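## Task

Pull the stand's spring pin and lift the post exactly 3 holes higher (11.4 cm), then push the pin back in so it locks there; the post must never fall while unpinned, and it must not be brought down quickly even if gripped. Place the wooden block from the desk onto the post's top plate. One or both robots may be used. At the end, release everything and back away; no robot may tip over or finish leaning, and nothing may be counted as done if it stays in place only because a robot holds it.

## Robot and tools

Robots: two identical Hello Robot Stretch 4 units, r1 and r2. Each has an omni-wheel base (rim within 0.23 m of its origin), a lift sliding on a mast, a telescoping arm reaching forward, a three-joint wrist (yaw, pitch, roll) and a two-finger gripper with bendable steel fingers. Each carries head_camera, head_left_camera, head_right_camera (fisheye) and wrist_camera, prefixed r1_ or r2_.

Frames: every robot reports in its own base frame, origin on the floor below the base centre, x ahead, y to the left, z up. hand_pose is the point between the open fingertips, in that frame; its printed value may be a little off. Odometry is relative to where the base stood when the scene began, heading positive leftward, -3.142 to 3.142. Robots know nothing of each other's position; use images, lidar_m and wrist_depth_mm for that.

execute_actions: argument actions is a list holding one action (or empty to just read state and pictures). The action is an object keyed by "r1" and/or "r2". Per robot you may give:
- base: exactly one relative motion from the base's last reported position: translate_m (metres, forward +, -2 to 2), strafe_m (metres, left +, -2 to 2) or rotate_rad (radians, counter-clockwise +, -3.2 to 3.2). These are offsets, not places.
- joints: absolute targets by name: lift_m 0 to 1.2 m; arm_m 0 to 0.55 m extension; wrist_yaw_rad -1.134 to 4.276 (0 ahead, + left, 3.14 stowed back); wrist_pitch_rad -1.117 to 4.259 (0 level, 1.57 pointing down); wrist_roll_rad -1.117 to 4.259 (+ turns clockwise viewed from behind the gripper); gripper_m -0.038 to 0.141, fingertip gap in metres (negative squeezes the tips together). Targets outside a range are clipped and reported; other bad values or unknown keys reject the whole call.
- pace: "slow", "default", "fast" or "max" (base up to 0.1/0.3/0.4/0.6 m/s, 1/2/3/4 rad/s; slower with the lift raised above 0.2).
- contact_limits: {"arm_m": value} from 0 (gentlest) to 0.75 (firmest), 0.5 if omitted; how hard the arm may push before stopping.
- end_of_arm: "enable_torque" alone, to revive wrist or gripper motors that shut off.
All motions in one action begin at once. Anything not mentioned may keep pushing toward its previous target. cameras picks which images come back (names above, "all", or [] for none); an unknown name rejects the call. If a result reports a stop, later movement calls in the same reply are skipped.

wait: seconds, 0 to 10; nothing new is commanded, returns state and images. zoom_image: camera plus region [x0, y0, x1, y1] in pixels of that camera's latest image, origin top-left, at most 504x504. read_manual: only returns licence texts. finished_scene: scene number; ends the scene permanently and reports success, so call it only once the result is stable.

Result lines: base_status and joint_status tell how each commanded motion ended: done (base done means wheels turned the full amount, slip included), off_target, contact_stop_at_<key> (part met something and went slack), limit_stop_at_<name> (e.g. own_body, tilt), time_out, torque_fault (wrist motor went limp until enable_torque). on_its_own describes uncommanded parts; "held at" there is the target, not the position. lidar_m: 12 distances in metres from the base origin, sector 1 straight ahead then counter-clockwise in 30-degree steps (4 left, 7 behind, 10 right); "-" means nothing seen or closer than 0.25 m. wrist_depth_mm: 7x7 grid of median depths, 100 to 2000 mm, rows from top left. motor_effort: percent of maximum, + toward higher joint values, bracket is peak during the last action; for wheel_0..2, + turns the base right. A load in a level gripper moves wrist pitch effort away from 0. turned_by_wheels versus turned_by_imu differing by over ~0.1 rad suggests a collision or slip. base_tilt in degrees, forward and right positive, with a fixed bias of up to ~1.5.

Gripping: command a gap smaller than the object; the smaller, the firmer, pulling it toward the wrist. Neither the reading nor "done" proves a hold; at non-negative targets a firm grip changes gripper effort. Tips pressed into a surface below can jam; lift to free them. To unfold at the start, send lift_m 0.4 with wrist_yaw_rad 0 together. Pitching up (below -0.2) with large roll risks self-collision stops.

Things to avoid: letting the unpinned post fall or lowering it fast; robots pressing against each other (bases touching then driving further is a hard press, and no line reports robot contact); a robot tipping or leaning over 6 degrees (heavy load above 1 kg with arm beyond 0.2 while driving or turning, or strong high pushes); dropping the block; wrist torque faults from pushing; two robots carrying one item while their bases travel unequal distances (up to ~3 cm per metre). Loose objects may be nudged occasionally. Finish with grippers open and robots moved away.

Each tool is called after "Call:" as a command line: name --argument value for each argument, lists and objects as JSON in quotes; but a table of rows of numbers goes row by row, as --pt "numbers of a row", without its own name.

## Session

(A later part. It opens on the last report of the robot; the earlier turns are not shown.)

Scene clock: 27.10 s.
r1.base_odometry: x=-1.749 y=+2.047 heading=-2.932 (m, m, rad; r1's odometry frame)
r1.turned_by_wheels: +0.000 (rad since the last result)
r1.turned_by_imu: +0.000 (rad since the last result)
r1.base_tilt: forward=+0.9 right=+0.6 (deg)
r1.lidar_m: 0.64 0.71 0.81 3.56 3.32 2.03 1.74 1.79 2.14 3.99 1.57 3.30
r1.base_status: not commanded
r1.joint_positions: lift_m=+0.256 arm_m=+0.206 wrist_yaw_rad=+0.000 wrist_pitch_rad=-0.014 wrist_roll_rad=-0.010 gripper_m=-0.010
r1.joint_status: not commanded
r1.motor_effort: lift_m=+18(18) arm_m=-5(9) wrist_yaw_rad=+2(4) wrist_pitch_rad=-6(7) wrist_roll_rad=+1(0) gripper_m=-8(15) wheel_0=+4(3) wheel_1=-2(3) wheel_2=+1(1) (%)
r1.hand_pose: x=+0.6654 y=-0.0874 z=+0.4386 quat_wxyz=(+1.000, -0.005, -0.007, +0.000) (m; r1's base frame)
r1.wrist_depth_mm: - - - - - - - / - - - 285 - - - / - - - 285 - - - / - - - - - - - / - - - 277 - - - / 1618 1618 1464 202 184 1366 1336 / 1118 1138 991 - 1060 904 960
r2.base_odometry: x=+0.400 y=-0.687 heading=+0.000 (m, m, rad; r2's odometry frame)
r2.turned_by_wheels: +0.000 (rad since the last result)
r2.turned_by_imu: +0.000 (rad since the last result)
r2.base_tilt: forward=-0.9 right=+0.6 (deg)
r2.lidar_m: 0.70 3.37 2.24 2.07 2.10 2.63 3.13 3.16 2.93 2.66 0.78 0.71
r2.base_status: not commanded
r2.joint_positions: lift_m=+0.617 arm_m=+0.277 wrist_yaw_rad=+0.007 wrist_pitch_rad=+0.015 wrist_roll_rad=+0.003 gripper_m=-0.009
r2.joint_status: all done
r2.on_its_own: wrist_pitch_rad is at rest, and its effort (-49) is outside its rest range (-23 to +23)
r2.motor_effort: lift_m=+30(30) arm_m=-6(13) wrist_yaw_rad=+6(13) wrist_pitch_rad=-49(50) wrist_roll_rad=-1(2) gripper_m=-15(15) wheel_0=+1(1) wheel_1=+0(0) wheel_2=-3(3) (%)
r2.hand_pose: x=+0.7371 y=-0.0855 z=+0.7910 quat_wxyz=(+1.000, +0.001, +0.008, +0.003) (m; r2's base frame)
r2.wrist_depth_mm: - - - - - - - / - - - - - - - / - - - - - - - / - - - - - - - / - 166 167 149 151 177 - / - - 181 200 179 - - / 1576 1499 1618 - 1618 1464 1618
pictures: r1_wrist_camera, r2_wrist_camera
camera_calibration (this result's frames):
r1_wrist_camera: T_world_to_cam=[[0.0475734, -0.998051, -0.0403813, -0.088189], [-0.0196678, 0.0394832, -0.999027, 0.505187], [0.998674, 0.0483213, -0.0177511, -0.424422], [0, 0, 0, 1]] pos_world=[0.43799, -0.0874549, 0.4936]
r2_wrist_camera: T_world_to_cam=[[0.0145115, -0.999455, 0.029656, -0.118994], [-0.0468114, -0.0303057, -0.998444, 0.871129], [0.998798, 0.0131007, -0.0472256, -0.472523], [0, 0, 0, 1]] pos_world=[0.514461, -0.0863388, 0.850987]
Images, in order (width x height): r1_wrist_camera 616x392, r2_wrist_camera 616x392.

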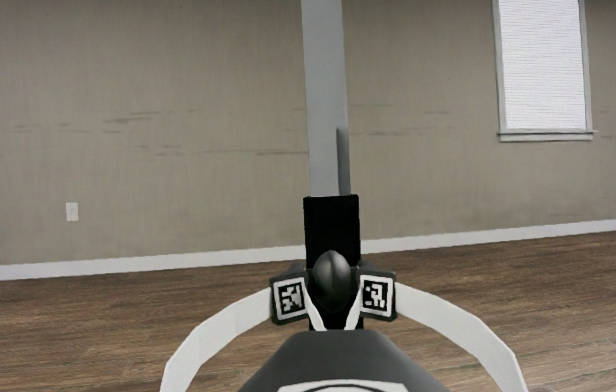

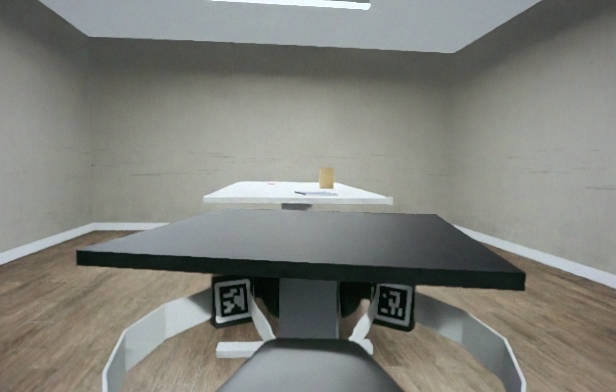

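Call:
execute_actions --actions '[{"r1":{"joints":{"gripper_m":0.04}},"r2":{"joints":{"lift_m":0.615},"pace":"slow"}}]' --cameras '[]'

Call:
execute_actions --actions '[{"r1":{"joints":{"arm_m":0.232},"pace":"slow","contact_limits":{"arm_m":0.2}}}]' --cameras '["r1_wrist_camera"]'

Call:
execute_actions --actions '[{"r1":{"joints":{"arm_m":0.242,"gripper_m":-0.025},"pace":"slow","contact_limits":{"arm_m":0.3}}}]' --cameras '["r1_wrist_camera"]'

Call:
execute_actions --actions '[{"r1":{"joints":{"arm_m":0.228},"pace":"slow"}}]' --cameras '["r1_wrist_camera"]'

Scene clock: 29.07 s.
r1.base_odometry: x=-1.749 y=+2.047 heading=-2.932 (m, m, rad; r1's odometry frame)
r1.turned_by_wheels: +0.000 (rad since the last result)
r1.turned_by_imu: +0.000 (rad since the last result)
r1.base_tilt: forward=+0.9 right=+0.4 (deg)
r1.lidar_m: 0.63 0.71 0.80 3.57 3.32 2.03 1.77 1.80 2.15 4.04 1.56 3.32
r1.base_status: not commanded
r1.joint_positions: lift_m=+0.256 arm_m=+0.206 wrist_yaw_rad=-0.001 wrist_pitch_rad=-0.014 wrist_roll_rad=-0.010 gripper_m=+0.040
r1.joint_status: all done
r1.motor_effort: lift_m=+18(18) arm_m=-3(5) wrist_yaw_rad=+7(7) wrist_pitch_rad=-6(6) wrist_roll_rad=+2(1) gripper_m=+0(10) wheel_0=+3(4) wheel_1=-2(2) wheel_2=+1(1) (%)
r1.hand_pose: x=+0.6649 y=-0.0878 z=+0.4386 quat_wxyz=(+1.000, -0.005, -0.007, -0.001) (m; r1's base frame)
r1.wrist_depth_mm: - - - - - - - / - - - - - - - / - - - 283 - - - / - - - 314 - - - / - - - 277 - - - / 1618 1618 1464 193 189 1397 1336 / 1098 1118 976 - 1060 931 960
r2.base_odometry: x=+0.400 y=-0.687 heading=+0.000 (m, m, rad; r2's odometry frame)
r2.turned_by_wheels: +0.000 (rad since the last result)
r2.turned_by_imu: -0.001 (rad since the last result)
r2.base_tilt: forward=-0.9 right=+0.8 (deg)
r2.lidar_m: 0.73 3.40 2.27 2.06 2.11 2.63 3.10 3.15 2.91 2.66 0.79 0.71
r2.base_status: not commanded
r2.joint_positions: lift_m=+0.615 arm_m=+0.277 wrist_yaw_rad=+0.007 wrist_pitch_rad=+0.013 wrist_roll_rad=+0.003 gripper_m=-0.009
r2.joint_status: all done
r2.on_its_own: wrist_pitch_rad is at rest, and its effort (-43) is outside its rest range (-23 to +23)
r2.motor_effort: lift_m=+19(28) arm_m=-6(7) wrist_yaw_rad=+3(4) wrist_pitch_rad=-43(50) wrist_roll_rad=+1(1) gripper_m=-15(17) wheel_0=+0(1) wheel_1=+0(0) wheel_2=-3(3) (%)
r2.hand_pose: x=+0.7371 y=-0.0855 z=+0.7895 quat_wxyz=(+1.000, +0.001, +0.007, +0.003) (m; r2's base frame)
r2.wrist_depth_mm: - - - - - - - / - - - - - - - / - - - - - - - / - - - - - - - / - 163 166 146 149 174 - / - - 182 200 182 - - / 1576 1464 1618 - 1618 1464 1618
pictures: none
No camera images: the call's "cameras" was empty. Leave "cameras" out to get every camera's image.

Scene clock: 29.90 s.
r1.base_odometry: x=-1.749 y=+2.047 heading=-2.932 (m, m, rad; r1's odometry frame)
r1.turned_by_wheels: +0.000 (rad since the last result)
r1.turned_by_imu: +0.000 (rad since the last result)
r1.base_tilt: forward=+0.9 right=+0.6 (deg)
r1.lidar_m: 0.64 0.71 0.81 3.56 3.32 2.01 1.78 1.79 2.17 4.02 1.58 3.29
r1.base_status: not commanded
r1.joint_positions: lift_m=+0.256 arm_m=+0.206 wrist_yaw_rad=-0.004 wrist_pitch_rad=-0.015 wrist_roll_rad=-0.010 gripper_m=+0.040
r1.joint_status: arm_m contact_stop (moved +0.000 of +0.026)
r1.on_its_own: arm_m is slack since a contact_stop (your +0.232 is given up)
r1.motor_effort: lift_m=+18(18) arm_m=+0(16) wrist_yaw_rad=+13(27) wrist_pitch_rad=-4(6) wrist_roll_rad=+1(1) gripper_m=+2(0) wheel_0=+4(4) wheel_1=+0(2) wheel_2=-6(6) (%)
r1.contact_limits: arm_m 0.2
r1.hand_pose: x=+0.6652 y=-0.0885 z=+0.4387 quat_wxyz=(+1.000, -0.005, -0.007, -0.002) (m; r1's base frame)
r1.wrist_depth_mm: - - - - - - - / - - - - - - - / - - - - - - - / - - - 285 - - - / - - - 277 - - - / 1661 1618 1464 196 189 1397 1336 / 1098 1138 976 - 1060 917 960
r2.base_odometry: x=+0.400 y=-0.687 heading=+0.000 (m, m, rad; r2's odometry frame)
r2.turned_by_wheels: +0.000 (rad since the last result)
r2.turned_by_imu: +0.000 (rad since the last result)
r2.base_tilt: forward=-0.9 right=+0.7 (deg)
r2.lidar_m: 0.70 3.38 2.27 2.06 2.10 2.65 3.09 3.15 2.93 2.66 0.77 0.69
r2.base_status: not commanded
r2.joint_positions: lift_m=+0.615 arm_m=+0.277 wrist_yaw_rad=+0.007 wrist_pitch_rad=+0.013 wrist_roll_rad=+0.003 gripper_m=-0.009
r2.joint_status: not commanded
r2.on_its_own: wrist_pitch_rad is at rest, and its effort (-43) is outside its rest range (-23 to +23)
r2.motor_effort: lift_m=+19(19) arm_m=-6(6) wrist_yaw_rad=+5(4) wrist_pitch_rad=-43(44) wrist_roll_rad=+0(1) gripper_m=-13(17) wheel_0=+1(1) wheel_1=+0(0) wheel_2=-3(3) (%)
r2.hand_pose: x=+0.7371 y=-0.0855 z=+0.7895 quat_wxyz=(+1.000, +0.001, +0.007, +0.003) (m; r2's base frame)
r2.wrist_depth_mm: - - - - - - - / - - - - - - - / - - - - - - - / - - - - - - - / - 163 166 147 149 174 - / - - 182 200 181 - - / 1576 1464 1576 - 1618 1499 1618
pictures: r1_wrist_camera
camera_calibration (this result's frames):
r1_wrist_camera: T_world_to_cam=[[0.0437156, -0.998228, -0.0403629, -0.0867483], [-0.019138, 0.0395573, -0.999034, 0.504992], [0.998861, 0.0444458, -0.0173749, -0.424777], [0, 0, 0, 1]] pos_world=[0.43775, -0.0876912, 0.493623]
Images, in order (width x height): r1_wrist_camera 616x392.

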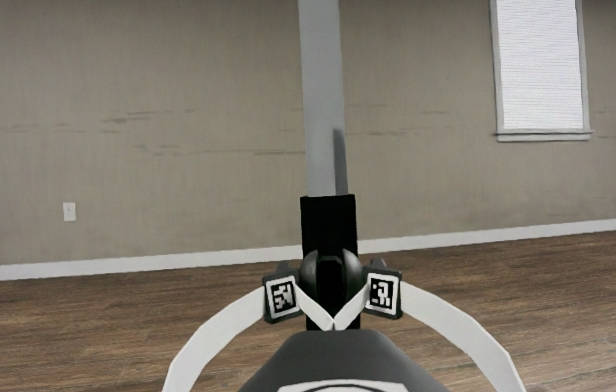

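not run: a stop came earlier in this reply.

not run: a stop came earlier in this reply.

Tips stuck on the knob face.

Call:
execute_actions --actions '[{"r1":{"joints":{"gripper_m":0.045,"arm_m":0.185}}}]' --cameras '[]'

Call:
execute_actions --actions '[{"r1":{"joints":{"arm_m":0.232},"pace":"slow","contact_limits":{"arm_m":0.2}}}]' --cameras '["r1_wrist_camera"]'

Call:
execute_actions --actions '[{"r1":{"joints":{"gripper_m":0.005}}}]' --cameras '["r1_wrist_camera"]'

Call:
execute_actions --actions '[{"r1":{"joints":{"gripper_m":-0.03,"arm_m":0.238}}}]' --cameras '["r1_wrist_camera"]'

Scene clock: 31.23 s.
r1.base_odometry: x=-1.749 y=+2.047 heading=-2.932 (m, m, rad; r1's odometry frame)
r1.turned_by_wheels: +0.000 (rad since the last result)
r1.turned_by_imu: +0.000 (rad since the last result)
r1.base_tilt: forward=+0.7 right=+0.6 (deg)
r1.lidar_m: 0.63 0.72 0.82 3.56 3.33 2.03 1.78 1.79 2.17 4.02 1.58 3.29
r1.base_status: not commanded
r1.joint_positions: lift_m=+0.256 arm_m=+0.186 wrist_yaw_rad=+0.000 wrist_pitch_rad=-0.014 wrist_roll_rad=-0.010 gripper_m=+0.045
r1.joint_status: all done
r1.motor_effort: lift_m=+18(18) arm_m=-5(7) wrist_yaw_rad=+3(12) wrist_pitch_rad=-6(6) wrist_roll_rad=+1(1) gripper_m=-1(2) wheel_0=+3(4) wheel_1=+0(0) wheel_2=-2(6) (%)
r1.hand_pose: x=+0.6453 y=-0.0875 z=+0.4386 quat_wxyz=(+1.000, -0.005, -0.007, +0.000) (m; r1's base frame)
r1.wrist_depth_mm: - - - - - - - / - - - - - - - / - - - - - - - / - - - 329 - - - / - - - 300 - - - / 1618 1618 1281 298 198 1366 1336 / 1138 1098 1008 - 1060 931 976
r2.base_odometry: x=+0.400 y=-0.687 heading=+0.000 (m, m, rad; r2's odometry frame)
r2.turned_by_wheels: +0.000 (rad since the last result)
r2.turned_by_imu: +0.000 (rad since the last result)
r2.base_tilt: forward=-0.9 right=+0.8 (deg)
r2.lidar_m: 0.71 3.39 2.25 2.07 2.12 2.65 3.10 3.16 2.91 2.65 0.77 0.70
r2.base_status: not commanded
r2.joint_positions: lift_m=+0.615 arm_m=+0.277 wrist_yaw_rad=+0.007 wrist_pitch_rad=+0.013 wrist_roll_rad=+0.003 gripper_m=-0.009
r2.joint_status: not commanded
r2.on_its_own: wrist_pitch_rad is at rest, and its effort (-43) is outside its rest range (-23 to +23)
r2.motor_effort: lift_m=+19(19) arm_m=-7(7) wrist_yaw_rad=+5(6) wrist_pitch_rad=-43(44) wrist_roll_rad=+0(2) gripper_m=-16(14) wheel_0=+0(1) wheel_1=+0(0) wheel_2=-3(3) (%)
r2.hand_pose: x=+0.7371 y=-0.0855 z=+0.7895 quat_wxyz=(+1.000, +0.001, +0.007, +0.003) (m; r2's base frame)
r2.wrist_depth_mm: - - - - - - - / - - - - - - - / - - - - - - - / - - - - - - - / - 163 166 147 149 174 - / - - 182 200 182 - - / 1576 1499 1576 - 1618 1464 1618
pictures: none
No camera images: the call's "cameras" was empty. Leave "cameras" out to get every camera's image.

Scene clock: 32.90 s.
r1.base_odometry: x=-1.749 y=+2.047 heading=-2.932 (m, m, rad; r1's odometry frame)
r1.turned_by_wheels: +0.000 (rad since the last result)
r1.turned_by_imu: +0.000 (rad since the last result)
r1.base_tilt: forward=+0.9 right=+0.5 (deg)
r1.lidar_m: 0.64 0.67 0.81 3.56 3.30 2.00 1.78 1.79 2.17 4.04 1.56 3.29
r1.base_status: not commanded
r1.joint_positions: lift_m=+0.256 arm_m=+0.231 wrist_yaw_rad=+0.000 wrist_pitch_rad=-0.014 wrist_roll_rad=-0.010 gripper_m=+0.045
r1.joint_status: all done
r1.motor_effort: lift_m=+18(18) arm_m=+6(5) wrist_yaw_rad=+3(3) wrist_pitch_rad=-5(5) wrist_roll_rad=+0(0) gripper_m=-3(1) wheel_0=+4(4) wheel_1=+0(0) wheel_2=-2(2) (%)
r1.contact_limits: arm_m 0.2
r1.hand_pose: x=+0.6903 y=-0.0875 z=+0.4386 quat_wxyz=(+1.000, -0.005, -0.007, +0.000) (m; r1's base frame)
r1.wrist_depth_mm: - - - - - - - / - - - 257 - - - / - - - 258 - - - / - - - 259 - - - / - - - 252 - - - / 1708 1618 1308 216 198 1366 1308 / 1098 1118 976 - 1060 931 960
r2.base_odometry: x=+0.400 y=-0.687 heading=+0.000 (m, m, rad; r2's odometry frame)
r2.turned_by_wheels: +0.000 (rad since the last result)
r2.turned_by_imu: -0.001 (rad since the last result)
r2.base_tilt: forward=-1.0 right=+0.7 (deg)
r2.lidar_m: 0.68 3.35 2.25 2.05 2.11 2.68 3.10 3.13 2.91 2.66 0.79 0.69
r2.base_status: not commanded
r2.joint_positions: lift_m=+0.615 arm_m=+0.277 wrist_yaw_rad=+0.007 wrist_pitch_rad=+0.013 wrist_roll_rad=+0.003 gripper_m=-0.009
r2.joint_status: not commanded
r2.on_its_own: wrist_pitch_rad is at rest, and its effort (-43) is outside its rest range (-23 to +23)
r2.motor_effort: lift_m=+19(19) arm_m=-6(6) wrist_yaw_rad=+5(7) wrist_pitch_rad=-43(44) wrist_roll_rad=+2(1) gripper_m=-13(15) wheel_0=+1(1) wheel_1=+0(0) wheel_2=-3(3) (%)
r2.hand_pose: x=+0.7371 y=-0.0855 z=+0.7895 quat_wxyz=(+1.000, +0.001, +0.007, +0.003) (m; r2's base frame)
r2.wrist_depth_mm: - - - - - - - / - - - - - - - / - - - - - - - / - - - - - - - / - 163 166 146 149 174 - / - - 182 200 182 - - / 1576 1499 1618 - 1618 1464 1618
pictures: r1_wrist_camera
camera_calibration (this result's frames):
r1_wrist_camera: T_world_to_cam=[[0.0470051, -0.998078, -0.040374, -0.0891525], [-0.0195056, 0.0394939, -0.999029, 0.505608], [0.998704, 0.047747, -0.0176117, -0.449446], [0, 0, 0, 1]] pos_world=[0.462916, -0.08749, 0.493603]
Images, in order (width x height): r1_wrist_camera 616x392.

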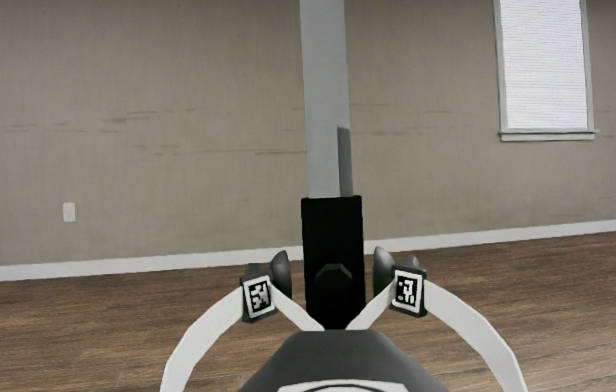

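Scene clock: 34.10 s.
r1.base_odometry: x=-1.749 y=+2.047 heading=-2.932 (m, m, rad; r1's odometry frame)
r1.turned_by_wheels: +0.000 (rad since the last result)
r1.turned_by_imu: +0.000 (rad since the last result)
r1.base_tilt: forward=+1.0 right=+0.4 (deg)
r1.lidar_m: 0.64 0.72 0.80 3.56 3.32 2.03 1.77 1.80 2.14 4.03 1.56 3.32
r1.base_status: not commanded
r1.joint_positions: lift_m=+0.256 arm_m=+0.231 wrist_yaw_rad=+0.001 wrist_pitch_rad=-0.014 wrist_roll_rad=-0.010 gripper_m=+0.005
r1.joint_status: all done
r1.motor_effort: lift_m=+18(18) arm_m=+3(6) wrist_yaw_rad=+0(0) wrist_pitch_rad=-6(6) wrist_roll_rad=+1(1) gripper_m=-10(12) wheel_0=+3(3) wheel_1=+0(0) wheel_2=-1(2) (%)
r1.hand_pose: x=+0.6909 y=-0.0872 z=+0.4386 quat_wxyz=(+1.000, -0.005, -0.007, +0.000) (m; r1's base frame)
r1.wrist_depth_mm: - - - - - - - / - - - 257 - - - / - - - 258 - - - / - - - 258 - - - / - - - 250 - - - / 1661 1661 1308 214 190 1281 1308 / 1118 1078 991 - 1060 917 960
r2.base_odometry: x=+0.400 y=-0.687 heading=+0.000 (m, m, rad; r2's odometry frame)
r2.turned_by_wheels: +0.000 (rad since the last result)
r2.turned_by_imu: +0.000 (rad since the last result)
r2.base_tilt: forward=-0.9 right=+0.8 (deg)
r2.lidar_m: 0.70 3.39 2.25 2.07 2.11 2.67 3.10 3.14 2.93 2.66 0.77 0.70
r2.base_status: not commanded
r2.joint_positions: lift_m=+0.615 arm_m=+0.277 wrist_yaw_rad=+0.007 wrist_pitch_rad=+0.013 wrist_roll_rad=+0.003 gripper_m=-0.009
r2.joint_status: not commanded
r2.on_its_own: wrist_pitch_rad is at rest, and its effort (-44) is outside its rest range (-23 to +23)
r2.motor_effort: lift_m=+19(19) arm_m=-6(7) wrist_yaw_rad=+5(6) wrist_pitch_rad=-44(44) wrist_roll_rad=+1(2) gripper_m=-19(12) wheel_0=+1(1) wheel_1=+0(0) wheel_2=-3(3) (%)
r2.hand_pose: x=+0.7371 y=-0.0855 z=+0.7895 quat_wxyz=(+1.000, +0.001, +0.007, +0.003) (m; r2's base frame)
r2.wrist_depth_mm: - - - - - - - / - - - - - - - / - - - - - - - / - - - - - - - / - 163 166 147 149 175 - / - - 182 200 181 - - / 1576 1499 1661 - 1618 1464 1618
pictures: r1_wrist_camera
camera_calibration (this result's frames):
r1_wrist_camera: T_world_to_cam=[[0.0480812, -0.998027, -0.0403753, -0.0896056], [-0.0195731, 0.0394729, -0.999029, 0.505644], [0.998652, 0.0488248, -0.0176366, -0.449853], [0, 0, 0, 1]] pos_world=[0.463452, -0.0874241, 0.493601]
Images, in order (width x height): r1_wrist_camera 616x392.

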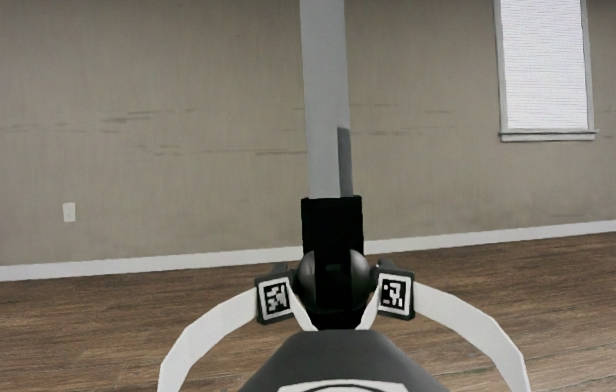

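Scene clock: 35.13 s.
r1.base_odometry: x=-1.749 y=+2.047 heading=-2.932 (m, m, rad; r1's odometry frame)
r1.turned_by_wheels: +0.000 (rad since the last result)
r1.turned_by_imu: +0.000 (rad since the last result)
r1.base_tilt: forward=+1.0 right=+0.6 (deg)
r1.lidar_m: 0.63 0.71 0.81 3.55 3.32 2.04 1.76 1.80 2.16 4.03 1.58 3.31
r1.base_status: not commanded
r1.joint_positions: lift_m=+0.256 arm_m=+0.238 wrist_yaw_rad=+0.002 wrist_pitch_rad=-0.014 wrist_roll_rad=-0.010 gripper_m=-0.029
r1.joint_status: all done
r1.motor_effort: lift_m=+18(18) arm_m=+2(10) wrist_yaw_rad=-4(10) wrist_pitch_rad=-7(7) wrist_roll_rad=+1(1) gripper_m=-21(24) wheel_0=+3(4) wheel_1=+0(0) wheel_2=+1(1) (%)
r1.hand_pose: x=+0.6972 y=-0.0868 z=+0.4385 quat_wxyz=(+1.000, -0.005, -0.007, +0.001) (m; r1's base frame)
r1.wrist_depth_mm: - - - 249 - - - / - - - 251 - - - / - - - 252 - - - / - - - - - - - / - - - 245 - - - / 1661 1661 182 205 185 167 1336 / 1138 1060 1060 - 1042 960 931
r2.base_odometry: x=+0.400 y=-0.687 heading=+0.000 (m, m, rad; r2's odometry frame)
r2.turned_by_wheels: +0.000 (rad since the last result)
r2.turned_by_imu: +0.000 (rad since the last result)
r2.base_tilt: forward=-0.9 right=+0.6 (deg)
r2.lidar_m: 0.69 3.40 2.25 2.07 2.11 2.66 3.09 3.16 2.91 2.65 0.77 0.67
r2.base_status: not commanded
r2.joint_positions: lift_m=+0.615 arm_m=+0.277 wrist_yaw_rad=+0.007 wrist_pitch_rad=+0.013 wrist_roll_rad=+0.003 gripper_m=-0.009
r2.joint_status: not commanded
r2.on_its_own: wrist_pitch_rad is at rest, and its effort (-43) is outside its rest range (-23 to +23)
r2.motor_effort: lift_m=+19(19) arm_m=-6(6) wrist_yaw_rad=+5(5) wrist_pitch_rad=-43(43) wrist_roll_rad=+2(1) gripper_m=-15(16) wheel_0=+1(1) wheel_1=+0(0) wheel_2=-3(3) (%)
r2.hand_pose: x=+0.7371 y=-0.0855 z=+0.7895 quat_wxyz=(+1.000, +0.001, +0.007, +0.003) (m; r2's base frame)
r2.wrist_depth_mm: - - - - - - - / - - - - - - - / - - - - - - - / - - - - - - - / - 163 166 147 149 174 - / - - 182 200 182 - - / 1576 1499 1618 - 1618 1464 1618
pictures: r1_wrist_camera
camera_calibration (this result's frames):
r1_wrist_camera: T_world_to_cam=[[0.0495361, -0.997955, -0.0403888, -0.0904942], [-0.0199195, 0.0394433, -0.999023, 0.505905], [0.998574, 0.0502923, -0.0179249, -0.455927], [0, 0, 0, 1]] pos_world=[0.469837, -0.0873341, 0.493584]
Images, in order (width x height): r1_wrist_camera 616x392.

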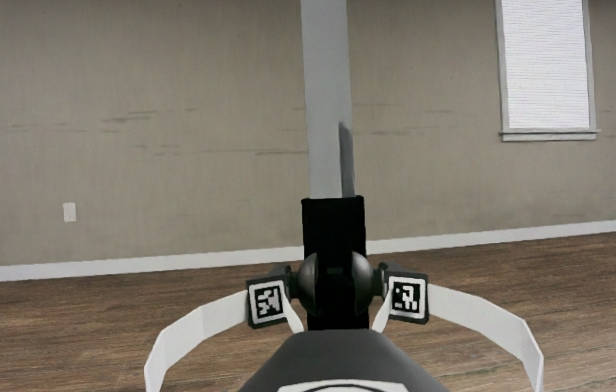

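Call:
execute_actions --actions '[{"r1":{"joints":{"arm_m":0.22},"pace":"slow"}}]' --cameras '["r1_wrist_camera"]'

Call:
execute_actions --actions '[{"r2":{"joints":{"lift_m":0.623},"pace":"slow"}}]' --cameras '["r1_wrist_camera"]'

Scene clock: 36.67 s.
r1.base_odometry: x=-1.749 y=+2.047 heading=-2.932 (m, m, rad; r1's odometry frame)
r1.turned_by_wheels: +0.000 (rad since the last result)
r1.turned_by_imu: +0.000 (rad since the last result)
r1.base_tilt: forward=+1.1 right=+0.4 (deg)
r1.lidar_m: 0.63 0.71 0.80 3.55 3.32 2.02 1.78 1.79 2.16 4.02 1.59 3.31
r1.base_status: not commanded
r1.joint_positions: lift_m=+0.256 arm_m=+0.222 wrist_yaw_rad=+0.005 wrist_pitch_rad=-0.014 wrist_roll_rad=-0.010 gripper_m=-0.029
r1.joint_status: all done
r1.motor_effort: lift_m=+18(18) arm_m=-11(11) wrist_yaw_rad=-11(12) wrist_pitch_rad=-5(7) wrist_roll_rad=+1(1) gripper_m=-22(23) wheel_0=+1(3) wheel_1=+0(0) wheel_2=+6(6) (%)
r1.hand_pose: x=+0.6818 y=-0.0861 z=+0.4386 quat_wxyz=(+1.000, -0.005, -0.007, +0.002) (m; r1's base frame)
r1.wrist_depth_mm: - - - 265 - - - / - - - 265 - - - / - - - - - - - / - - - - - - - / - - - 260 - - - / 1708 1618 181 212 185 166 1366 / 1118 1078 1042 - 1060 960 946
r2.base_odometry: x=+0.400 y=-0.687 heading=+0.000 (m, m, rad; r2's odometry frame)
r2.turned_by_wheels: +0.000 (rad since the last result)
r2.turned_by_imu: +0.000 (rad since the last result)
r2.base_tilt: forward=-0.9 right=+0.7 (deg)
r2.lidar_m: 0.70 3.36 2.24 2.05 2.11 2.65 3.08 3.15 2.92 2.67 0.78 0.71
r2.base_status: not commanded
r2.joint_positions: lift_m=+0.615 arm_m=+0.277 wrist_yaw_rad=+0.007 wrist_pitch_rad=+0.010 wrist_roll_rad=+0.003 gripper_m=-0.010
r2.joint_status: not commanded
r2.on_its_own: wrist_pitch_rad is at rest, and its effort (-34) is outside its rest range (-23 to +23)
r2.motor_effort: lift_m=+19(19) arm_m=-6(7) wrist_yaw_rad=+4(6) wrist_pitch_rad=-34(43) wrist_roll_rad=+1(2) gripper_m=-16(15) wheel_0=+1(1) wheel_1=+0(0) wheel_2=-3(3) (%)
r2.hand_pose: x=+0.7370 y=-0.0855 z=+0.7904 quat_wxyz=(+1.000, +0.001, +0.005, +0.003) (m; r2's base frame)
r2.wrist_depth_mm: - - - - - - - / - - - - - - - / - - - - - - - / - - - 1756 - - - / - 160 163 144 146 148 - / - - 182 200 182 - - / 1618 1430 1661 - 1618 1464 1661
pictures: r1_wrist_camera
camera_calibration (this result's frames):
r1_wrist_camera: T_world_to_cam=[[0.05198, -0.997831, -0.0403858, -0.0906808], [-0.0199489, 0.039395, -0.999025, 0.505604], [0.998449, 0.0527349, -0.0178579, -0.440284], [0, 0, 0, 1]] pos_world=[0.454401, -0.087184, 0.493586]
Images, in order (width x height): r1_wrist_camera 616x392.

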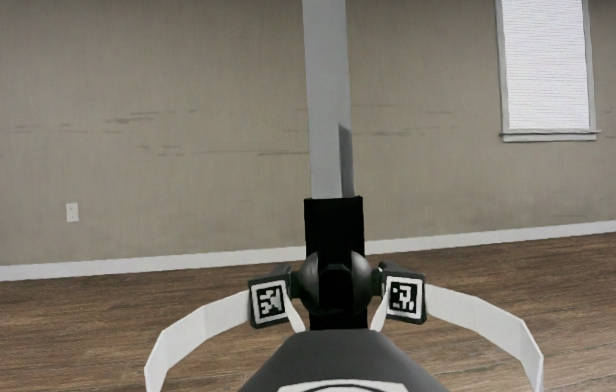

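Scene clock: 37.37 s.
r1.base_odometry: x=-1.749 y=+2.047 heading=-2.932 (m, m, rad; r1's odometry frame)
r1.turned_by_wheels: +0.000 (rad since the last result)
r1.turned_by_imu: +0.000 (rad since the last result)
r1.base_tilt: forward=+0.9 right=+0.4 (deg)
r1.lidar_m: 0.64 0.70 0.78 3.56 3.32 2.03 1.78 1.80 2.16 4.02 1.57 3.29
r1.base_status: not commanded
r1.joint_positions: lift_m=+0.256 arm_m=+0.222 wrist_yaw_rad=+0.005 wrist_pitch_rad=-0.014 wrist_roll_rad=-0.010 gripper_m=-0.029
r1.joint_status: not commanded
r1.motor_effort: lift_m=+18(18) arm_m=-11(11) wrist_yaw_rad=-11(11) wrist_pitch_rad=-6(7) wrist_roll_rad=+1(0) gripper_m=-22(21) wheel_0=+1(1) wheel_1=+0(0) wheel_2=+6(6) (%)
r1.hand_pose: x=+0.6818 y=-0.0861 z=+0.4386 quat_wxyz=(+1.000, -0.005, -0.007, +0.002) (m; r1's base frame)
r1.wrist_depth_mm: - - - 265 - - - / - - - 267 - - - / - - - - - - - / - - - - - - - / - - - 260 - - - / 1618 1618 181 211 185 165 1366 / 1118 1078 1060 - 1078 976 946
r2.base_odometry: x=+0.400 y=-0.687 heading=+0.000 (m, m, rad; r2's odometry frame)
r2.turned_by_wheels: +0.000 (rad since the last result)
r2.turned_by_imu: +0.000 (rad since the last result)
r2.base_tilt: forward=-0.9 right=+0.7 (deg)
r2.lidar_m: 0.71 3.37 2.25 2.06 2.10 2.65 3.10 3.14 2.91 2.65 0.78 0.71
r2.base_status: not commanded
r2.joint_positions: lift_m=+0.622 arm_m=+0.277 wrist_yaw_rad=+0.007 wrist_pitch_rad=+0.010 wrist_roll_rad=+0.003 gripper_m=-0.010
r2.joint_status: all done
r2.on_its_own: wrist_pitch_rad is at rest, and its effort (-36) is outside its rest range (-23 to +23)
r2.motor_effort: lift_m=+28(29) arm_m=-6(6) wrist_yaw_rad=+5(6) wrist_pitch_rad=-36(38) wrist_roll_rad=+0(2) gripper_m=-14(13) wheel_0=+1(0) wheel_1=+0(0) wheel_2=-3(3) (%)
r2.hand_pose: x=+0.7370 y=-0.0855 z=+0.7975 quat_wxyz=(+1.000, +0.001, +0.005, +0.003) (m; r2's base frame)
r2.wrist_depth_mm: - - - - - - - / - - - - - - - / - - - - - - - / - - - 1863 - - - / - 161 164 144 146 149 - / - - 182 200 182 - - / 1576 1464 1661 - 1661 1499 1661
pictures: r1_wrist_camera
camera_calibration (this result's frames):
r1_wrist_camera: T_world_to_cam=[[0.0519801, -0.997831, -0.0403859, -0.0906808], [-0.0199483, 0.039395, -0.999025, 0.505604], [0.998449, 0.052735, -0.0178573, -0.440284], [0, 0, 0, 1]] pos_world=[0.454401, -0.087184, 0.493586]
Images, in order (width x height): r1_wrist_camera 616x392.

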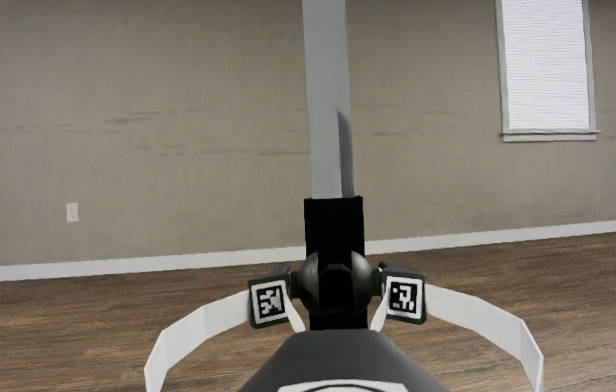

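Free. Hole aligned near 0.612 → target 0.726.

Call:
execute_actions --actions '[{"r2":{"joints":{"lift_m":0.716},"pace":"slow"}}]' --cameras '[]'

Call:
execute_actions --actions '[{"r1":{"joints":{"gripper_m":0.08}}}]' --cameras '["r1_wrist_camera"]'

Call:
execute_actions --actions '[{"r1":{"joints":{"arm_m":0.1}},"r2":{"joints":{"lift_m":0.726},"pace":"slow"}}]' --cameras '[]'

Call:
execute_actions --actions '[{"r2":{"joints":{"lift_m":0.733},"pace":"slow"}}]' --cameras '["r1_wrist_camera"]'

Scene clock: 39.97 s.
r1.base_odometry: x=-1.749 y=+2.047 heading=-2.932 (m, m, rad; r1's odometry frame)
r1.turned_by_wheels: +0.000 (rad since the last result)
r1.turned_by_imu: +0.000 (rad since the last result)
r1.base_tilt: forward=+0.9 right=+0.7 (deg)
r1.lidar_m: 0.65 0.67 0.78 3.57 3.29 2.01 1.79 1.77 2.17 4.03 1.56 3.29
r1.base_status: not commanded
r1.joint_positions: lift_m=+0.256 arm_m=+0.222 wrist_yaw_rad=+0.005 wrist_pitch_rad=-0.014 wrist_roll_rad=-0.010 gripper_m=-0.029
r1.joint_status: not commanded
r1.motor_effort: lift_m=+18(18) arm_m=-11(11) wrist_yaw_rad=-11(11) wrist_pitch_rad=-6(7) wrist_roll_rad=+1(1) gripper_m=-22(22) wheel_0=+1(1) wheel_1=+0(0) wheel_2=+6(6) (%)
r1.hand_pose: x=+0.6818 y=-0.0861 z=+0.4386 quat_wxyz=(+1.000, -0.005, -0.007, +0.002) (m; r1's base frame)
r1.wrist_depth_mm: - - - 265 - - - / - - - 265 - - - / - - - - - - - / - - - - - - - / - - - 260 - - - / 1708 1618 182 211 184 165 1336 / 1138 1078 1060 - 1060 960 960
r2.base_odometry: x=+0.400 y=-0.687 heading=+0.000 (m, m, rad; r2's odometry frame)
r2.turned_by_wheels: +0.000 (rad since the last result)
r2.turned_by_imu: -0.001 (rad since the last result)
r2.base_tilt: forward=-1.0 right=+0.8 (deg)
r2.lidar_m: 0.69 3.36 2.24 2.07 2.11 2.69 3.10 3.15 2.92 2.67 0.78 0.70
r2.base_status: not commanded
r2.joint_positions: lift_m=+0.715 arm_m=+0.277 wrist_yaw_rad=+0.007 wrist_pitch_rad=+0.011 wrist_roll_rad=+0.003 gripper_m=-0.010
r2.joint_status: all done
r2.on_its_own: wrist_pitch_rad is at rest, and its effort (-36) is outside its rest range (-23 to +23)
r2.motor_effort: lift_m=+28(30) arm_m=-6(6) wrist_yaw_rad=+5(4) wrist_pitch_rad=-36(37) wrist_roll_rad=+3(0) gripper_m=-17(16) wheel_0=+1(1) wheel_1=+0(0) wheel_2=-3(3) (%)
r2.hand_pose: x=+0.7370 y=-0.0855 z=+0.8905 quat_wxyz=(+1.000, +0.001, +0.005, +0.003) (m; r2's base frame)
r2.wrist_depth_mm: - - - - - - - / - - - - - - - / - - - - - - - / - - - - - - - / - 162 164 145 146 149 - / - - 182 200 182 - - / 1756 1618 1756 - 1808 1661 1808
pictures: none
No camera images: the call's "cameras" was empty. Leave "cameras" out to get every camera's image.

Scene clock: 41.77 s.
r1.base_odometry: x=-1.749 y=+2.047 heading=-2.932 (m, m, rad; r1's odometry frame)
r1.turned_by_wheels: +0.000 (rad since the last result)
r1.turned_by_imu: +0.000 (rad since the last result)
r1.base_tilt: forward=+1.0 right=+0.5 (deg)
r1.lidar_m: 0.64 0.69 0.80 3.56 3.31 2.00 1.78 1.79 2.16 4.03 1.59 3.31
r1.base_status: not commanded
r1.joint_positions: lift_m=+0.256 arm_m=+0.221 wrist_yaw_rad=-0.001 wrist_pitch_rad=-0.015 wrist_roll_rad=-0.010 gripper_m=+0.080
r1.joint_status: all done
r1.motor_effort: lift_m=+18(18) arm_m=-3(11) wrist_yaw_rad=+4(11) wrist_pitch_rad=-5(7) wrist_roll_rad=+1(1) gripper_m=-1(22) wheel_0=+1(1) wheel_1=+0(0) wheel_2=+2(6) (%)
r1.hand_pose: x=+0.6799 y=-0.0876 z=+0.4387 quat_wxyz=(+1.000, -0.005, -0.007, +0.000) (m; r1's base frame)
r1.wrist_depth_mm: - - - - - - - / - - - 268 - - - / - - - 270 - - - / - - - - - - - / - - - 263 - - - / 1661 1618 203 264 260 1229 1336 / 1098 1078 1042 - 1078 976 976
r2.base_odometry: x=+0.400 y=-0.687 heading=+0.000 (m, m, rad; r2's odometry frame)
r2.turned_by_wheels: +0.000 (rad since the last result)
r2.turned_by_imu: -0.001 (rad since the last result)
r2.base_tilt: forward=-1.0 right=+0.8 (deg)
r2.lidar_m: 0.68 3.37 2.26 2.07 2.10 2.66 3.10 3.15 2.90 2.65 0.78 0.67
r2.base_status: not commanded
r2.joint_positions: lift_m=+0.715 arm_m=+0.277 wrist_yaw_rad=+0.007 wrist_pitch_rad=+0.011 wrist_roll_rad=+0.003 gripper_m=-0.010
r2.joint_status: not commanded
r2.on_its_own: wrist_pitch_rad is at rest, and its effort (-37) is outside its rest range (-23 to +23)
r2.motor_effort: lift_m=+28(28) arm_m=-6(6) wrist_yaw_rad=+5(7) wrist_pitch_rad=-37(36) wrist_roll_rad=+2(2) gripper_m=-14(12) wheel_0=+1(0) wheel_1=+0(0) wheel_2=-3(3) (%)
r2.hand_pose: x=+0.7370 y=-0.0855 z=+0.8905 quat_wxyz=(+1.000, +0.001, +0.005, +0.003) (m; r2's base frame)
r2.wrist_depth_mm: - - - - - - - / - - - - - - - / - - - - - - - / - - - - - - - / - 161 164 145 147 149 - / - - 182 200 182 - - / 1756 1661 1808 - 1808 1661 1863
pictures: r1_wrist_camera
camera_calibration (this result's frames):
r1_wrist_camera: T_world_to_cam=[[0.0468094, -0.998088, -0.0403663, -0.0885894], [-0.019332, 0.0394978, -0.999033, 0.505337], [0.998717, 0.0475445, -0.0174462, -0.439112], [0, 0, 0, 1]] pos_world=[0.452464, -0.0875024, 0.493611]
Images, in order (width x height): r1_wrist_camera 616x392.

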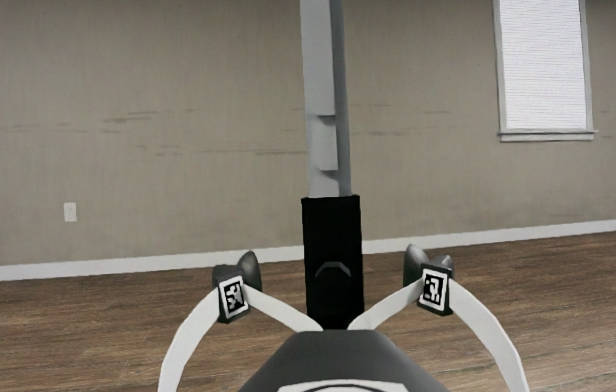

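Scene clock: 43.13 s.
r1.base_odometry: x=-1.749 y=+2.047 heading=-2.932 (m, m, rad; r1's odometry frame)
r1.turned_by_wheels: +0.000 (rad since the last result)
r1.turned_by_imu: +0.000 (rad since the last result)
r1.base_tilt: forward=+0.9 right=+0.6 (deg)
r1.lidar_m: 0.63 0.69 0.81 3.57 3.32 2.04 1.76 1.81 2.18 4.02 1.59 3.31
r1.base_status: not commanded
r1.joint_positions: lift_m=+0.256 arm_m=+0.101 wrist_yaw_rad=+0.000 wrist_pitch_rad=-0.014 wrist_roll_rad=-0.010 gripper_m=+0.080
r1.joint_status: all done
r1.motor_effort: lift_m=+18(18) arm_m=-5(7) wrist_yaw_rad=+3(3) wrist_pitch_rad=-5(6) wrist_roll_rad=+1(1) gripper_m=-1(2) wheel_0=+1(1) wheel_1=+0(0) wheel_2=+2(2) (%)
r1.hand_pose: x=+0.5603 y=-0.0874 z=+0.4386 quat_wxyz=(+1.000, -0.005, -0.007, +0.000) (m; r1's base frame)
r1.wrist_depth_mm: - - - - - - - / - - - - - - - / - - - - - - - / - - - - - - - / - - - - - - - / 1708 1661 202 384 1205 1205 1366 / 1118 1078 1060 - 1060 960 960
r2.base_odometry: x=+0.400 y=-0.687 heading=+0.000 (m, m, rad; r2's odometry frame)
r2.turned_by_wheels: +0.000 (rad since the last result)
r2.turned_by_imu: +0.000 (rad since the last result)
r2.base_tilt: forward=-0.9 right=+0.8 (deg)
r2.lidar_m: 0.70 3.40 2.24 2.07 2.11 2.66 3.10 3.13 2.91 2.66 0.77 0.70
r2.base_status: not commanded
r2.joint_positions: lift_m=+0.725 arm_m=+0.277 wrist_yaw_rad=+0.007 wrist_pitch_rad=+0.015 wrist_roll_rad=+0.003 gripper_m=-0.009
r2.joint_status: all done
r2.on_its_own: wrist_pitch_rad is at rest, and its effort (-50) is outside its rest range (-23 to +23)
r2.motor_effort: lift_m=+30(30) arm_m=-6(6) wrist_yaw_rad=+5(6) wrist_pitch_rad=-50(52) wrist_roll_rad=+0(0) gripper_m=-16(14) wheel_0=+1(1) wheel_1=+0(0) wheel_2=-3(3) (%)
r2.hand_pose: x=+0.7370 y=-0.0855 z=+0.8989 quat_wxyz=(+1.000, +0.001, +0.008, +0.003) (m; r2's base frame)
r2.wrist_depth_mm: - - - - - - - / - - - - - - - / - - - - - - - / - - - - - - - / - 166 167 149 151 177 - / - - 182 200 180 - - / 1756 1661 1808 - 1863 1618 1808
pictures: none
No camera images: the call's "cameras" was empty. Leave "cameras" out to get every camera's image.

Scene clock: 43.80 s.
r1.base_odometry: x=-1.749 y=+2.047 heading=-2.932 (m, m, rad; r1's odometry frame)
r1.turned_by_wheels: +0.000 (rad since the last result)
r1.turned_by_imu: +0.000 (rad since the last result)
r1.base_tilt: forward=+1.1 right=+0.5 (deg)
r1.lidar_m: 0.63 0.71 0.81 3.56 3.31 2.04 1.78 1.80 2.16 4.02 1.57 3.31
r1.base_status: not commanded
r1.joint_positions: lift_m=+0.256 arm_m=+0.101 wrist_yaw_rad=+0.000 wrist_pitch_rad=-0.014 wrist_roll_rad=-0.010 gripper_m=+0.080
r1.joint_status: not commanded
r1.motor_effort: lift_m=+18(17) arm_m=-6(6) wrist_yaw_rad=+2(2) wrist_pitch_rad=-6(6) wrist_roll_rad=+1(0) gripper_m=-1(0) wheel_0=+1(1) wheel_1=+0(0) wheel_2=+2(2) (%)
r1.hand_pose: x=+0.5603 y=-0.0874 z=+0.4386 quat_wxyz=(+1.000, -0.005, -0.007, +0.000) (m; r1's base frame)
r1.wrist_depth_mm: - - - - - - - / - - - - - - - / - - - - - - - / - - - - - - - / - - - - - - - / 1661 1618 203 384 1229 1182 1366 / 1138 1078 1060 - 1078 960 960
r2.base_odometry: x=+0.400 y=-0.687 heading=+0.000 (m, m, rad; r2's odometry frame)
r2.turned_by_wheels: +0.000 (rad since the last result)
r2.turned_by_imu: +0.000 (rad since the last result)
r2.base_tilt: forward=-1.0 right=+0.7 (deg)
r2.lidar_m: 0.71 3.38 2.26 2.06 2.11 2.65 3.11 3.14 2.92 2.67 0.77 0.69
r2.base_status: not commanded
r2.joint_positions: lift_m=+0.732 arm_m=+0.277 wrist_yaw_rad=+0.007 wrist_pitch_rad=+0.016 wrist_roll_rad=+0.002 gripper_m=-0.009
r2.joint_status: all done
r2.on_its_own: wrist_pitch_rad is at rest, and its effort (-52) is outside its rest range (-23 to +23)
r2.motor_effort: lift_m=+30(30) arm_m=-6(6) wrist_yaw_rad=+4(7) wrist_pitch_rad=-52(52) wrist_roll_rad=+3(3) gripper_m=-17(14) wheel_0=+0(1) wheel_1=+0(0) wheel_2=-3(3) (%)
r2.hand_pose: x=+0.7370 y=-0.0855 z=+0.9057 quat_wxyz=(+1.000, +0.001, +0.008, +0.003) (m; r2's base frame)
r2.wrist_depth_mm: - - - - - - - / - - - - - - - / - - - - - - - / - - - - - - - / - 167 149 150 152 177 - / - - 181 200 180 - - / 1756 1708 1808 - 1808 1618 1808
pictures: r1_wrist_camera
camera_calibration (this result's frames):
r1_wrist_camera: T_world_to_cam=[[0.0473208, -0.998063, -0.0403818, -0.0831239], [-0.0196858, 0.0394874, -0.999026, 0.503118], [0.998686, 0.0480697, -0.0177791, -0.319525], [0, 0, 0, 1]] pos_world=[0.332943, -0.0874703, 0.493591]
Images, in order (width x height): r1_wrist_camera 616x392.

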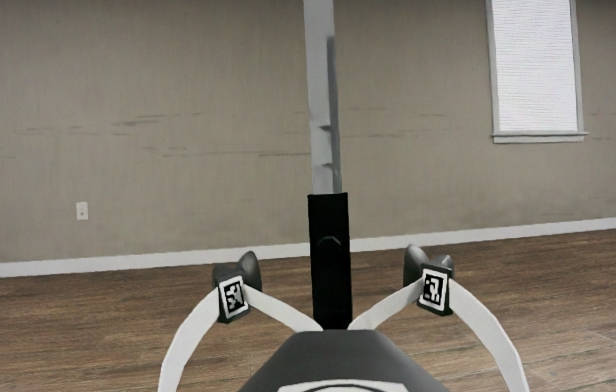

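Call:
execute_actions --actions '[{"r2":{"joints":{"lift_m":0.737},"pace":"slow"},"r1":{"joints":{"arm_m":0}}}]' --cameras '[]'

Call:
execute_actions --actions '[{"r2":{"joints":{"lift_m":0.715},"pace":"slow"},"r1":{"base":{"strafe_m":-2.0},"joints":{"lift_m":0.66,"gripper_m":0.14},"pace":"max"}}]' --cameras '["r1_wrist_camera","r1_head_camera","r2_wrist_camera"]'

Scene clock: 46.17 s.
r1.base_odometry: x=-1.749 y=+2.047 heading=-2.932 (m, m, rad; r1's odometry frame)
r1.turned_by_wheels: +0.000 (rad since the last result)
r1.turned_by_imu: +0.000 (rad since the last result)
r1.base_tilt: forward=+0.8 right=+0.5 (deg)
r1.lidar_m: 0.65 0.70 0.79 3.57 3.33 2.03 1.79 1.79 2.14 4.05 1.58 3.29
r1.base_status: not commanded
r1.joint_positions: lift_m=+0.256 arm_m=+0.001 wrist_yaw_rad=+0.000 wrist_pitch_rad=-0.014 wrist_roll_rad=-0.010 gripper_m=+0.080
r1.joint_status: all done
r1.motor_effort: lift_m=+18(18) arm_m=-5(7) wrist_yaw_rad=+2(2) wrist_pitch_rad=-6(6) wrist_roll_rad=+0(1) gripper_m=-1(1) wheel_0=+1(1) wheel_1=+0(0) wheel_2=+1(2) (%)
r1.hand_pose: x=+0.4603 y=-0.0874 z=+0.4386 quat_wxyz=(+1.000, -0.005, -0.007, +0.000) (m; r1's base frame)
r1.wrist_depth_mm: - - - - - - - / - - - - - - - / - - - - - - - / - - - - - - - / - - - - - - - / 1661 1618 203 484 1255 1229 1366 / 1078 1078 1060 - 1060 976 976
r2.base_odometry: x=+0.400 y=-0.687 heading=+0.000 (m, m, rad; r2's odometry frame)
r2.turned_by_wheels: +0.000 (rad since the last result)
r2.turned_by_imu: -0.001 (rad since the last result)
r2.base_tilt: forward=-0.9 right=+0.7 (deg)
r2.lidar_m: 0.71 3.37 2.23 2.06 2.12 2.63 3.11 3.15 2.91 2.66 0.78 0.74
r2.base_status: not commanded
r2.joint_positions: lift_m=+0.736 arm_m=+0.277 wrist_yaw_rad=+0.007 wrist_pitch_rad=+0.021 wrist_roll_rad=+0.002 gripper_m=-0.009
r2.joint_status: all done
r2.on_its_own: wrist_pitch_rad is at rest, and its effort (-65) is outside its rest range (-23 to +23)
r2.motor_effort: lift_m=+32(32) arm_m=-6(6) wrist_yaw_rad=+3(4) wrist_pitch_rad=-65(65) wrist_roll_rad=+2(3) gripper_m=-16(14) wheel_0=+1(1) wheel_1=+0(0) wheel_2=-3(3) (%)
r2.hand_pose: x=+0.7370 y=-0.0854 z=+0.9083 quat_wxyz=(+1.000, +0.001, +0.010, +0.004) (m; r2's base frame)
r2.wrist_depth_mm: - - - - - - - / - - - - - - - / - - - - - - - / - - - - - - - / - 171 152 154 156 181 - / - - 181 201 175 - - / 1756 1661 1756 - 1808 1661 1808
pictures: none
No camera images: the call's "cameras" was empty. Leave "cameras" out to get every camera's image.

Scene clock: 50.93 s.
r1.base_odometry: x=-2.165 y=+4.003 heading=-2.932 (m, m, rad; r1's odometry frame)
r1.turned_by_wheels: +0.000 (rad since the last result)
r1.turned_by_imu: -0.011 (rad since the last result)
r1.base_tilt: forward=+0.8 right=+0.5 (deg)
r1.lidar_m: 0.60 0.61 1.95 2.53 2.54 1.58 1.36 1.38 1.64 3.04 1.14 0.69
r1.base_status: done
r1.joint_positions: lift_m=+0.660 arm_m=+0.001 wrist_yaw_rad=+0.000 wrist_pitch_rad=-0.014 wrist_roll_rad=-0.010 gripper_m=+0.140
r1.joint_status: all done
r1.motor_effort: lift_m=+22(26) arm_m=-5(6) wrist_yaw_rad=+2(2) wrist_pitch_rad=-5(7) wrist_roll_rad=+1(0) gripper_m=+0(2) wheel_0=+0(16) wheel_1=+3(15) wheel_2=+1(1) (%)
r1.hand_pose: x=+0.4603 y=-0.0874 z=+0.8423 quat_wxyz=(+1.000, -0.005, -0.007, +0.000) (m; r1's base frame)
r1.wrist_depth_mm: - - - - - - - / - - - - - - - / - - - - - - - / - - - - - - - / - - 1060 854 798 854 809 / 574 517 459 525 445 449 517 / 392 397 424 - 445 1756 1756
r2.base_odometry: x=+0.400 y=-0.687 heading=+0.000 (m, m, rad; r2's odometry frame)
r2.turned_by_wheels: +0.000 (rad since the last result)
r2.turned_by_imu: -0.001 (rad since the last result)
r2.base_tilt: forward=-1.0 right=+0.7 (deg)
r2.lidar_m: 0.70 3.39 2.25 2.07 2.11 2.66 3.11 3.13 2.92 2.65 2.72 2.53
r2.base_status: not commanded
r2.joint_positions: lift_m=+0.715 arm_m=+0.277 wrist_yaw_rad=+0.006 wrist_pitch_rad=-0.002 wrist_roll_rad=+0.002 gripper_m=-0.010
r2.joint_status: all done
r2.motor_effort: lift_m=+14(31) arm_m=-6(6) wrist_yaw_rad=+5(7) wrist_pitch_rad=-1(65) wrist_roll_rad=+3(1) gripper_m=-15(17) wheel_0=+1(1) wheel_1=+0(0) wheel_2=-3(3) (%)
r2.hand_pose: x=+0.7369 y=-0.0856 z=+0.8942 quat_wxyz=(+1.000, +0.001, -0.001, +0.003) (m; r2's base frame)
r2.wrist_depth_mm: - - - - - - - / - - - - - - - / - - - - - - - / - - - - - - - / - 181 153 156 158 137 - / - - 182 200 181 - - / 1863 1708 1921 - 1921 1708 1921
pictures: r1_head_camera, r1_wrist_camera, r2_wrist_camera
camera_calibration (this result's frames):
r1_wrist_camera: T_world_to_cam=[[0.047374, -0.998061, -0.0403767, -0.062103], [-0.019577, 0.0394866, -0.999028, 0.904434], [0.998685, 0.0481184, -0.0176684, -0.212566], [0, 0, 0, 1]] pos_world=[0.232935, -0.0874673, 0.897292]
r2_wrist_camera: T_world_to_cam=[[0.0137431, -0.999459, 0.0298774, -0.121762], [-0.0299305, -0.030278, -0.999093, 0.962307], [0.999457, 0.0128364, -0.0303304, -0.483139], [0, 0, 0, 1]] pos_world=[0.513353, -0.0863573, 0.950419]
Images, in order (width x height): r1_head_camera 420x560, r1_wrist_camera 616x392, r2_wrist_camera 616x392.

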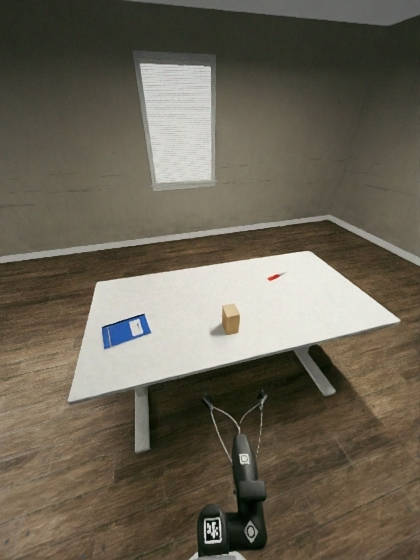

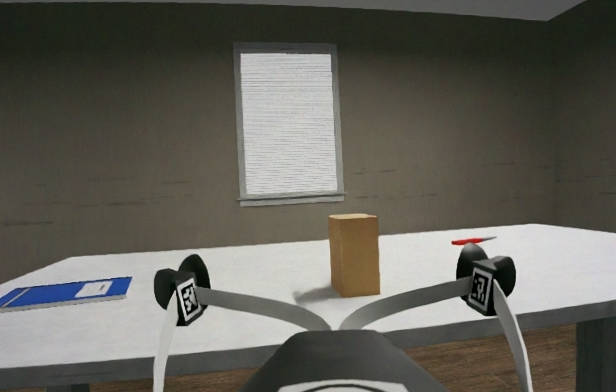

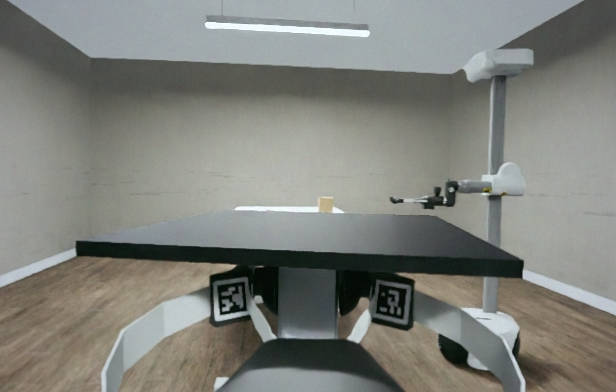

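Call:
execute_actions --actions '[{"r2":{"joints":{"gripper_m":0.12}},"r1":{"base":{"strafe_m":-0.107},"joints":{"lift_m":0.635,"wrist_yaw_rad":0.25,"arm_m":0.2}}}]' --cameras '[]'

Call:
execute_actions --actions '[{"r2":{"joints":{"arm_m":0}},"r1":{"joints":{"arm_m":0.3}}}]' --cameras '["r1_wrist_camera","r1_head_camera","r2_wrist_camera"]'

Scene clock: 53.73 s.
r1.base_odometry: x=-2.188 y=+4.108 heading=-2.932 (m, m, rad; r1's odometry frame)
r1.turned_by_wheels: +0.000 (rad since the last result)
r1.turned_by_imu: +0.000 (rad since the last result)
r1.base_tilt: forward=+0.9 right=+0.6 (deg)
r1.lidar_m: 0.63 0.62 0.80 2.64 2.57 1.57 1.34 1.36 1.60 2.97 1.13 0.69
r1.base_status: done
r1.joint_positions: lift_m=+0.635 arm_m=+0.199 wrist_yaw_rad=+0.250 wrist_pitch_rad=-0.014 wrist_roll_rad=-0.010 gripper_m=+0.140
r1.joint_status: all done
r1.motor_effort: lift_m=+18(18) arm_m=+5(4) wrist_yaw_rad=+2(7) wrist_pitch_rad=-6(6) wrist_roll_rad=+1(1) gripper_m=-1(1) wheel_0=+3(11) wheel_1=-1(8) wheel_2=+0(4) (%)
r1.hand_pose: x=+0.6710 y=-0.0134 z=+0.8176 quat_wxyz=(+0.992, -0.004, -0.008, +0.125) (m; r1's base frame)
r1.wrist_depth_mm: - - - - - - - / - - - - - - - / - - - - - - - / - - - - - - - / - 960 904 854 353 715 691 / 488 436 389 449 353 347 402 / 332 319 315 - 315 289 287
r2.base_odometry: x=+0.400 y=-0.687 heading=+0.000 (m, m, rad; r2's odometry frame)
r2.turned_by_wheels: +0.000 (rad since the last result)
r2.turned_by_imu: -0.001 (rad since the last result)
r2.base_tilt: forward=-1.0 right=+0.7 (deg)
r2.lidar_m: 0.71 3.39 2.25 2.06 2.08 2.69 3.11 3.14 2.93 2.65 2.74 2.65
r2.base_status: not commanded
r2.joint_positions: lift_m=+0.715 arm_m=+0.277 wrist_yaw_rad=+0.009 wrist_pitch_rad=+0.000 wrist_roll_rad=+0.003 gripper_m=+0.120
r2.joint_status: all done
r2.motor_effort: lift_m=+14(14) arm_m=-4(6) wrist_yaw_rad=+1(12) wrist_pitch_rad=-7(7) wrist_roll_rad=+2(2) gripper_m=+2(15) wheel_0=+1(1) wheel_1=+0(0) wheel_2=-2(2) (%)
r2.hand_pose: x=+0.7369 y=-0.0850 z=+0.8935 quat_wxyz=(+1.000, +0.001, +0.000, +0.004) (m; r2's base frame)
r2.wrist_depth_mm: - - - - - - - / - - - - - - - / - - - - - - - / - - - - - - - / - 171 175 148 151 153 - / - - - 199 - - - / 1808 1756 1863 - - 1808 1921
pictures: none
No camera images: the call's "cameras" was empty. Leave "cameras" out to get every camera's image.

Scene clock: 55.67 s.
r1.base_odometry: x=-2.188 y=+4.108 heading=-2.932 (m, m, rad; r1's odometry frame)
r1.turned_by_wheels: +0.000 (rad since the last result)
r1.turned_by_imu: +0.000 (rad since the last result)
r1.base_tilt: forward=+1.0 right=+0.5 (deg)
r1.lidar_m: 0.62 0.60 0.77 2.61 2.57 1.57 1.35 1.35 1.60 2.98 1.12 0.68
r1.base_status: not commanded
r1.joint_positions: lift_m=+0.635 arm_m=+0.299 wrist_yaw_rad=+0.250 wrist_pitch_rad=-0.014 wrist_roll_rad=-0.010 gripper_m=+0.140
r1.joint_status: all done
r1.motor_effort: lift_m=+18(18) arm_m=+6(3) wrist_yaw_rad=+3(3) wrist_pitch_rad=-6(6) wrist_roll_rad=+1(1) gripper_m=+1(1) wheel_0=+3(3) wheel_1=-1(1) wheel_2=+0(0) (%)
r1.hand_pose: x=+0.7711 y=-0.0134 z=+0.8176 quat_wxyz=(+0.992, -0.004, -0.008, +0.125) (m; r1's base frame)
r1.wrist_depth_mm: - - - - - - - / - - - - - - - / - - - - - - - / - - - - - - - / - - 904 715 257 723 699 / 469 436 384 259 256 345 402 / 332 317 314 - 277 289 286
r2.base_odometry: x=+0.400 y=-0.687 heading=+0.000 (m, m, rad; r2's odometry frame)
r2.turned_by_wheels: +0.000 (rad since the last result)
r2.turned_by_imu: -0.001 (rad since the last result)
r2.base_tilt: forward=-1.0 right=+0.8 (deg)
r2.lidar_m: 0.64 3.38 2.25 2.07 2.11 2.66 3.10 3.14 2.92 2.66 2.71 2.64
r2.base_status: not commanded
r2.joint_positions: lift_m=+0.715 arm_m=+0.001 wrist_yaw_rad=+0.009 wrist_pitch_rad=+0.001 wrist_roll_rad=+0.003 gripper_m=+0.120
r2.joint_status: all done
r2.motor_effort: lift_m=+14(15) arm_m=-8(7) wrist_yaw_rad=-1(2) wrist_pitch_rad=-8(8) wrist_roll_rad=+1(1) gripper_m=-1(3) wheel_0=+1(1) wheel_1=+0(0) wheel_2=-1(2) (%)
r2.hand_pose: x=+0.4616 y=-0.0848 z=+0.8934 quat_wxyz=(+1.000, +0.001, +0.000, +0.004) (m; r2's base frame)
r2.wrist_depth_mm: - - - - - - - / - - - - - - - / - - - - - - - / - - - - - - - / - - - 1921 - - - / - - - 480 - - - / 1808 1756 1863 - - 1808 1921
pictures: r1_head_camera, r1_wrist_camera, r2_wrist_camera
camera_calibration (this result's frames):
r1_wrist_camera: T_world_to_cam=[[0.292712, -0.955348, -0.0403769, -0.192513], [-0.0287385, 0.0334177, -0.999028, 0.889906], [0.955769, 0.293588, -0.0176735, -0.4905], [0, 0, 0, 1]] pos_world=[0.55073, -0.06965, 0.8726]
r2_wrist_camera: T_world_to_cam=[[0.0163378, -0.999424, 0.0297493, -0.118305], [-0.0323325, -0.0302658, -0.999019, 0.95434], [0.999344, 0.0153598, -0.0328084, -0.205453], [0, 0, 0, 1]] pos_world=[0.238107, -0.0861969, 0.950182]
Images, in order (width x height): r1_head_camera 420x560, r1_wrist_camera 616x392, r2_wrist_camera 616x392.

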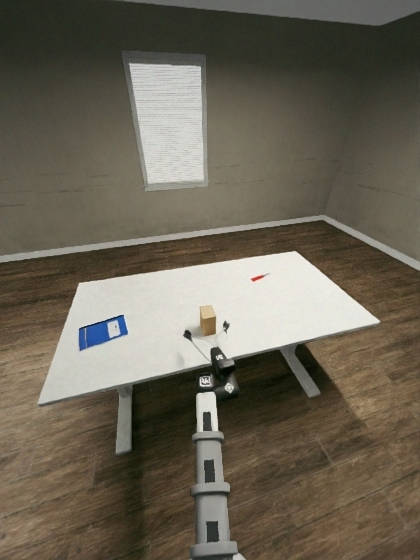

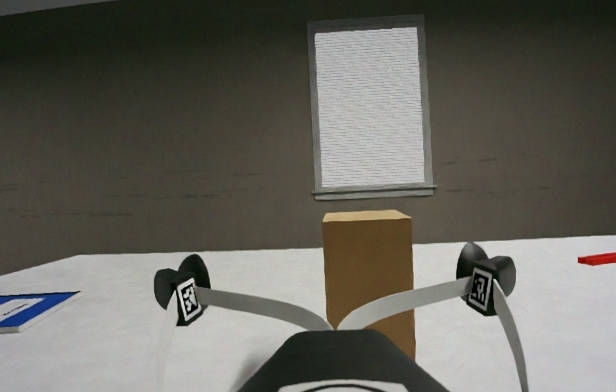

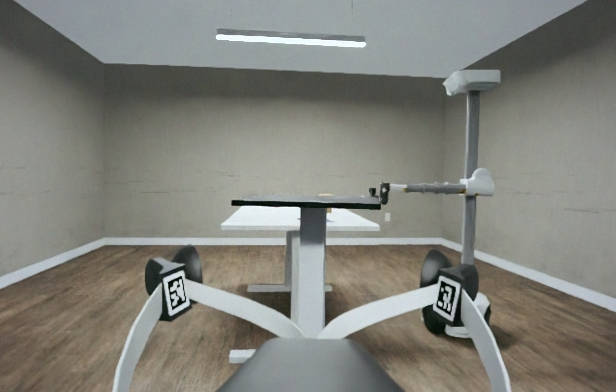

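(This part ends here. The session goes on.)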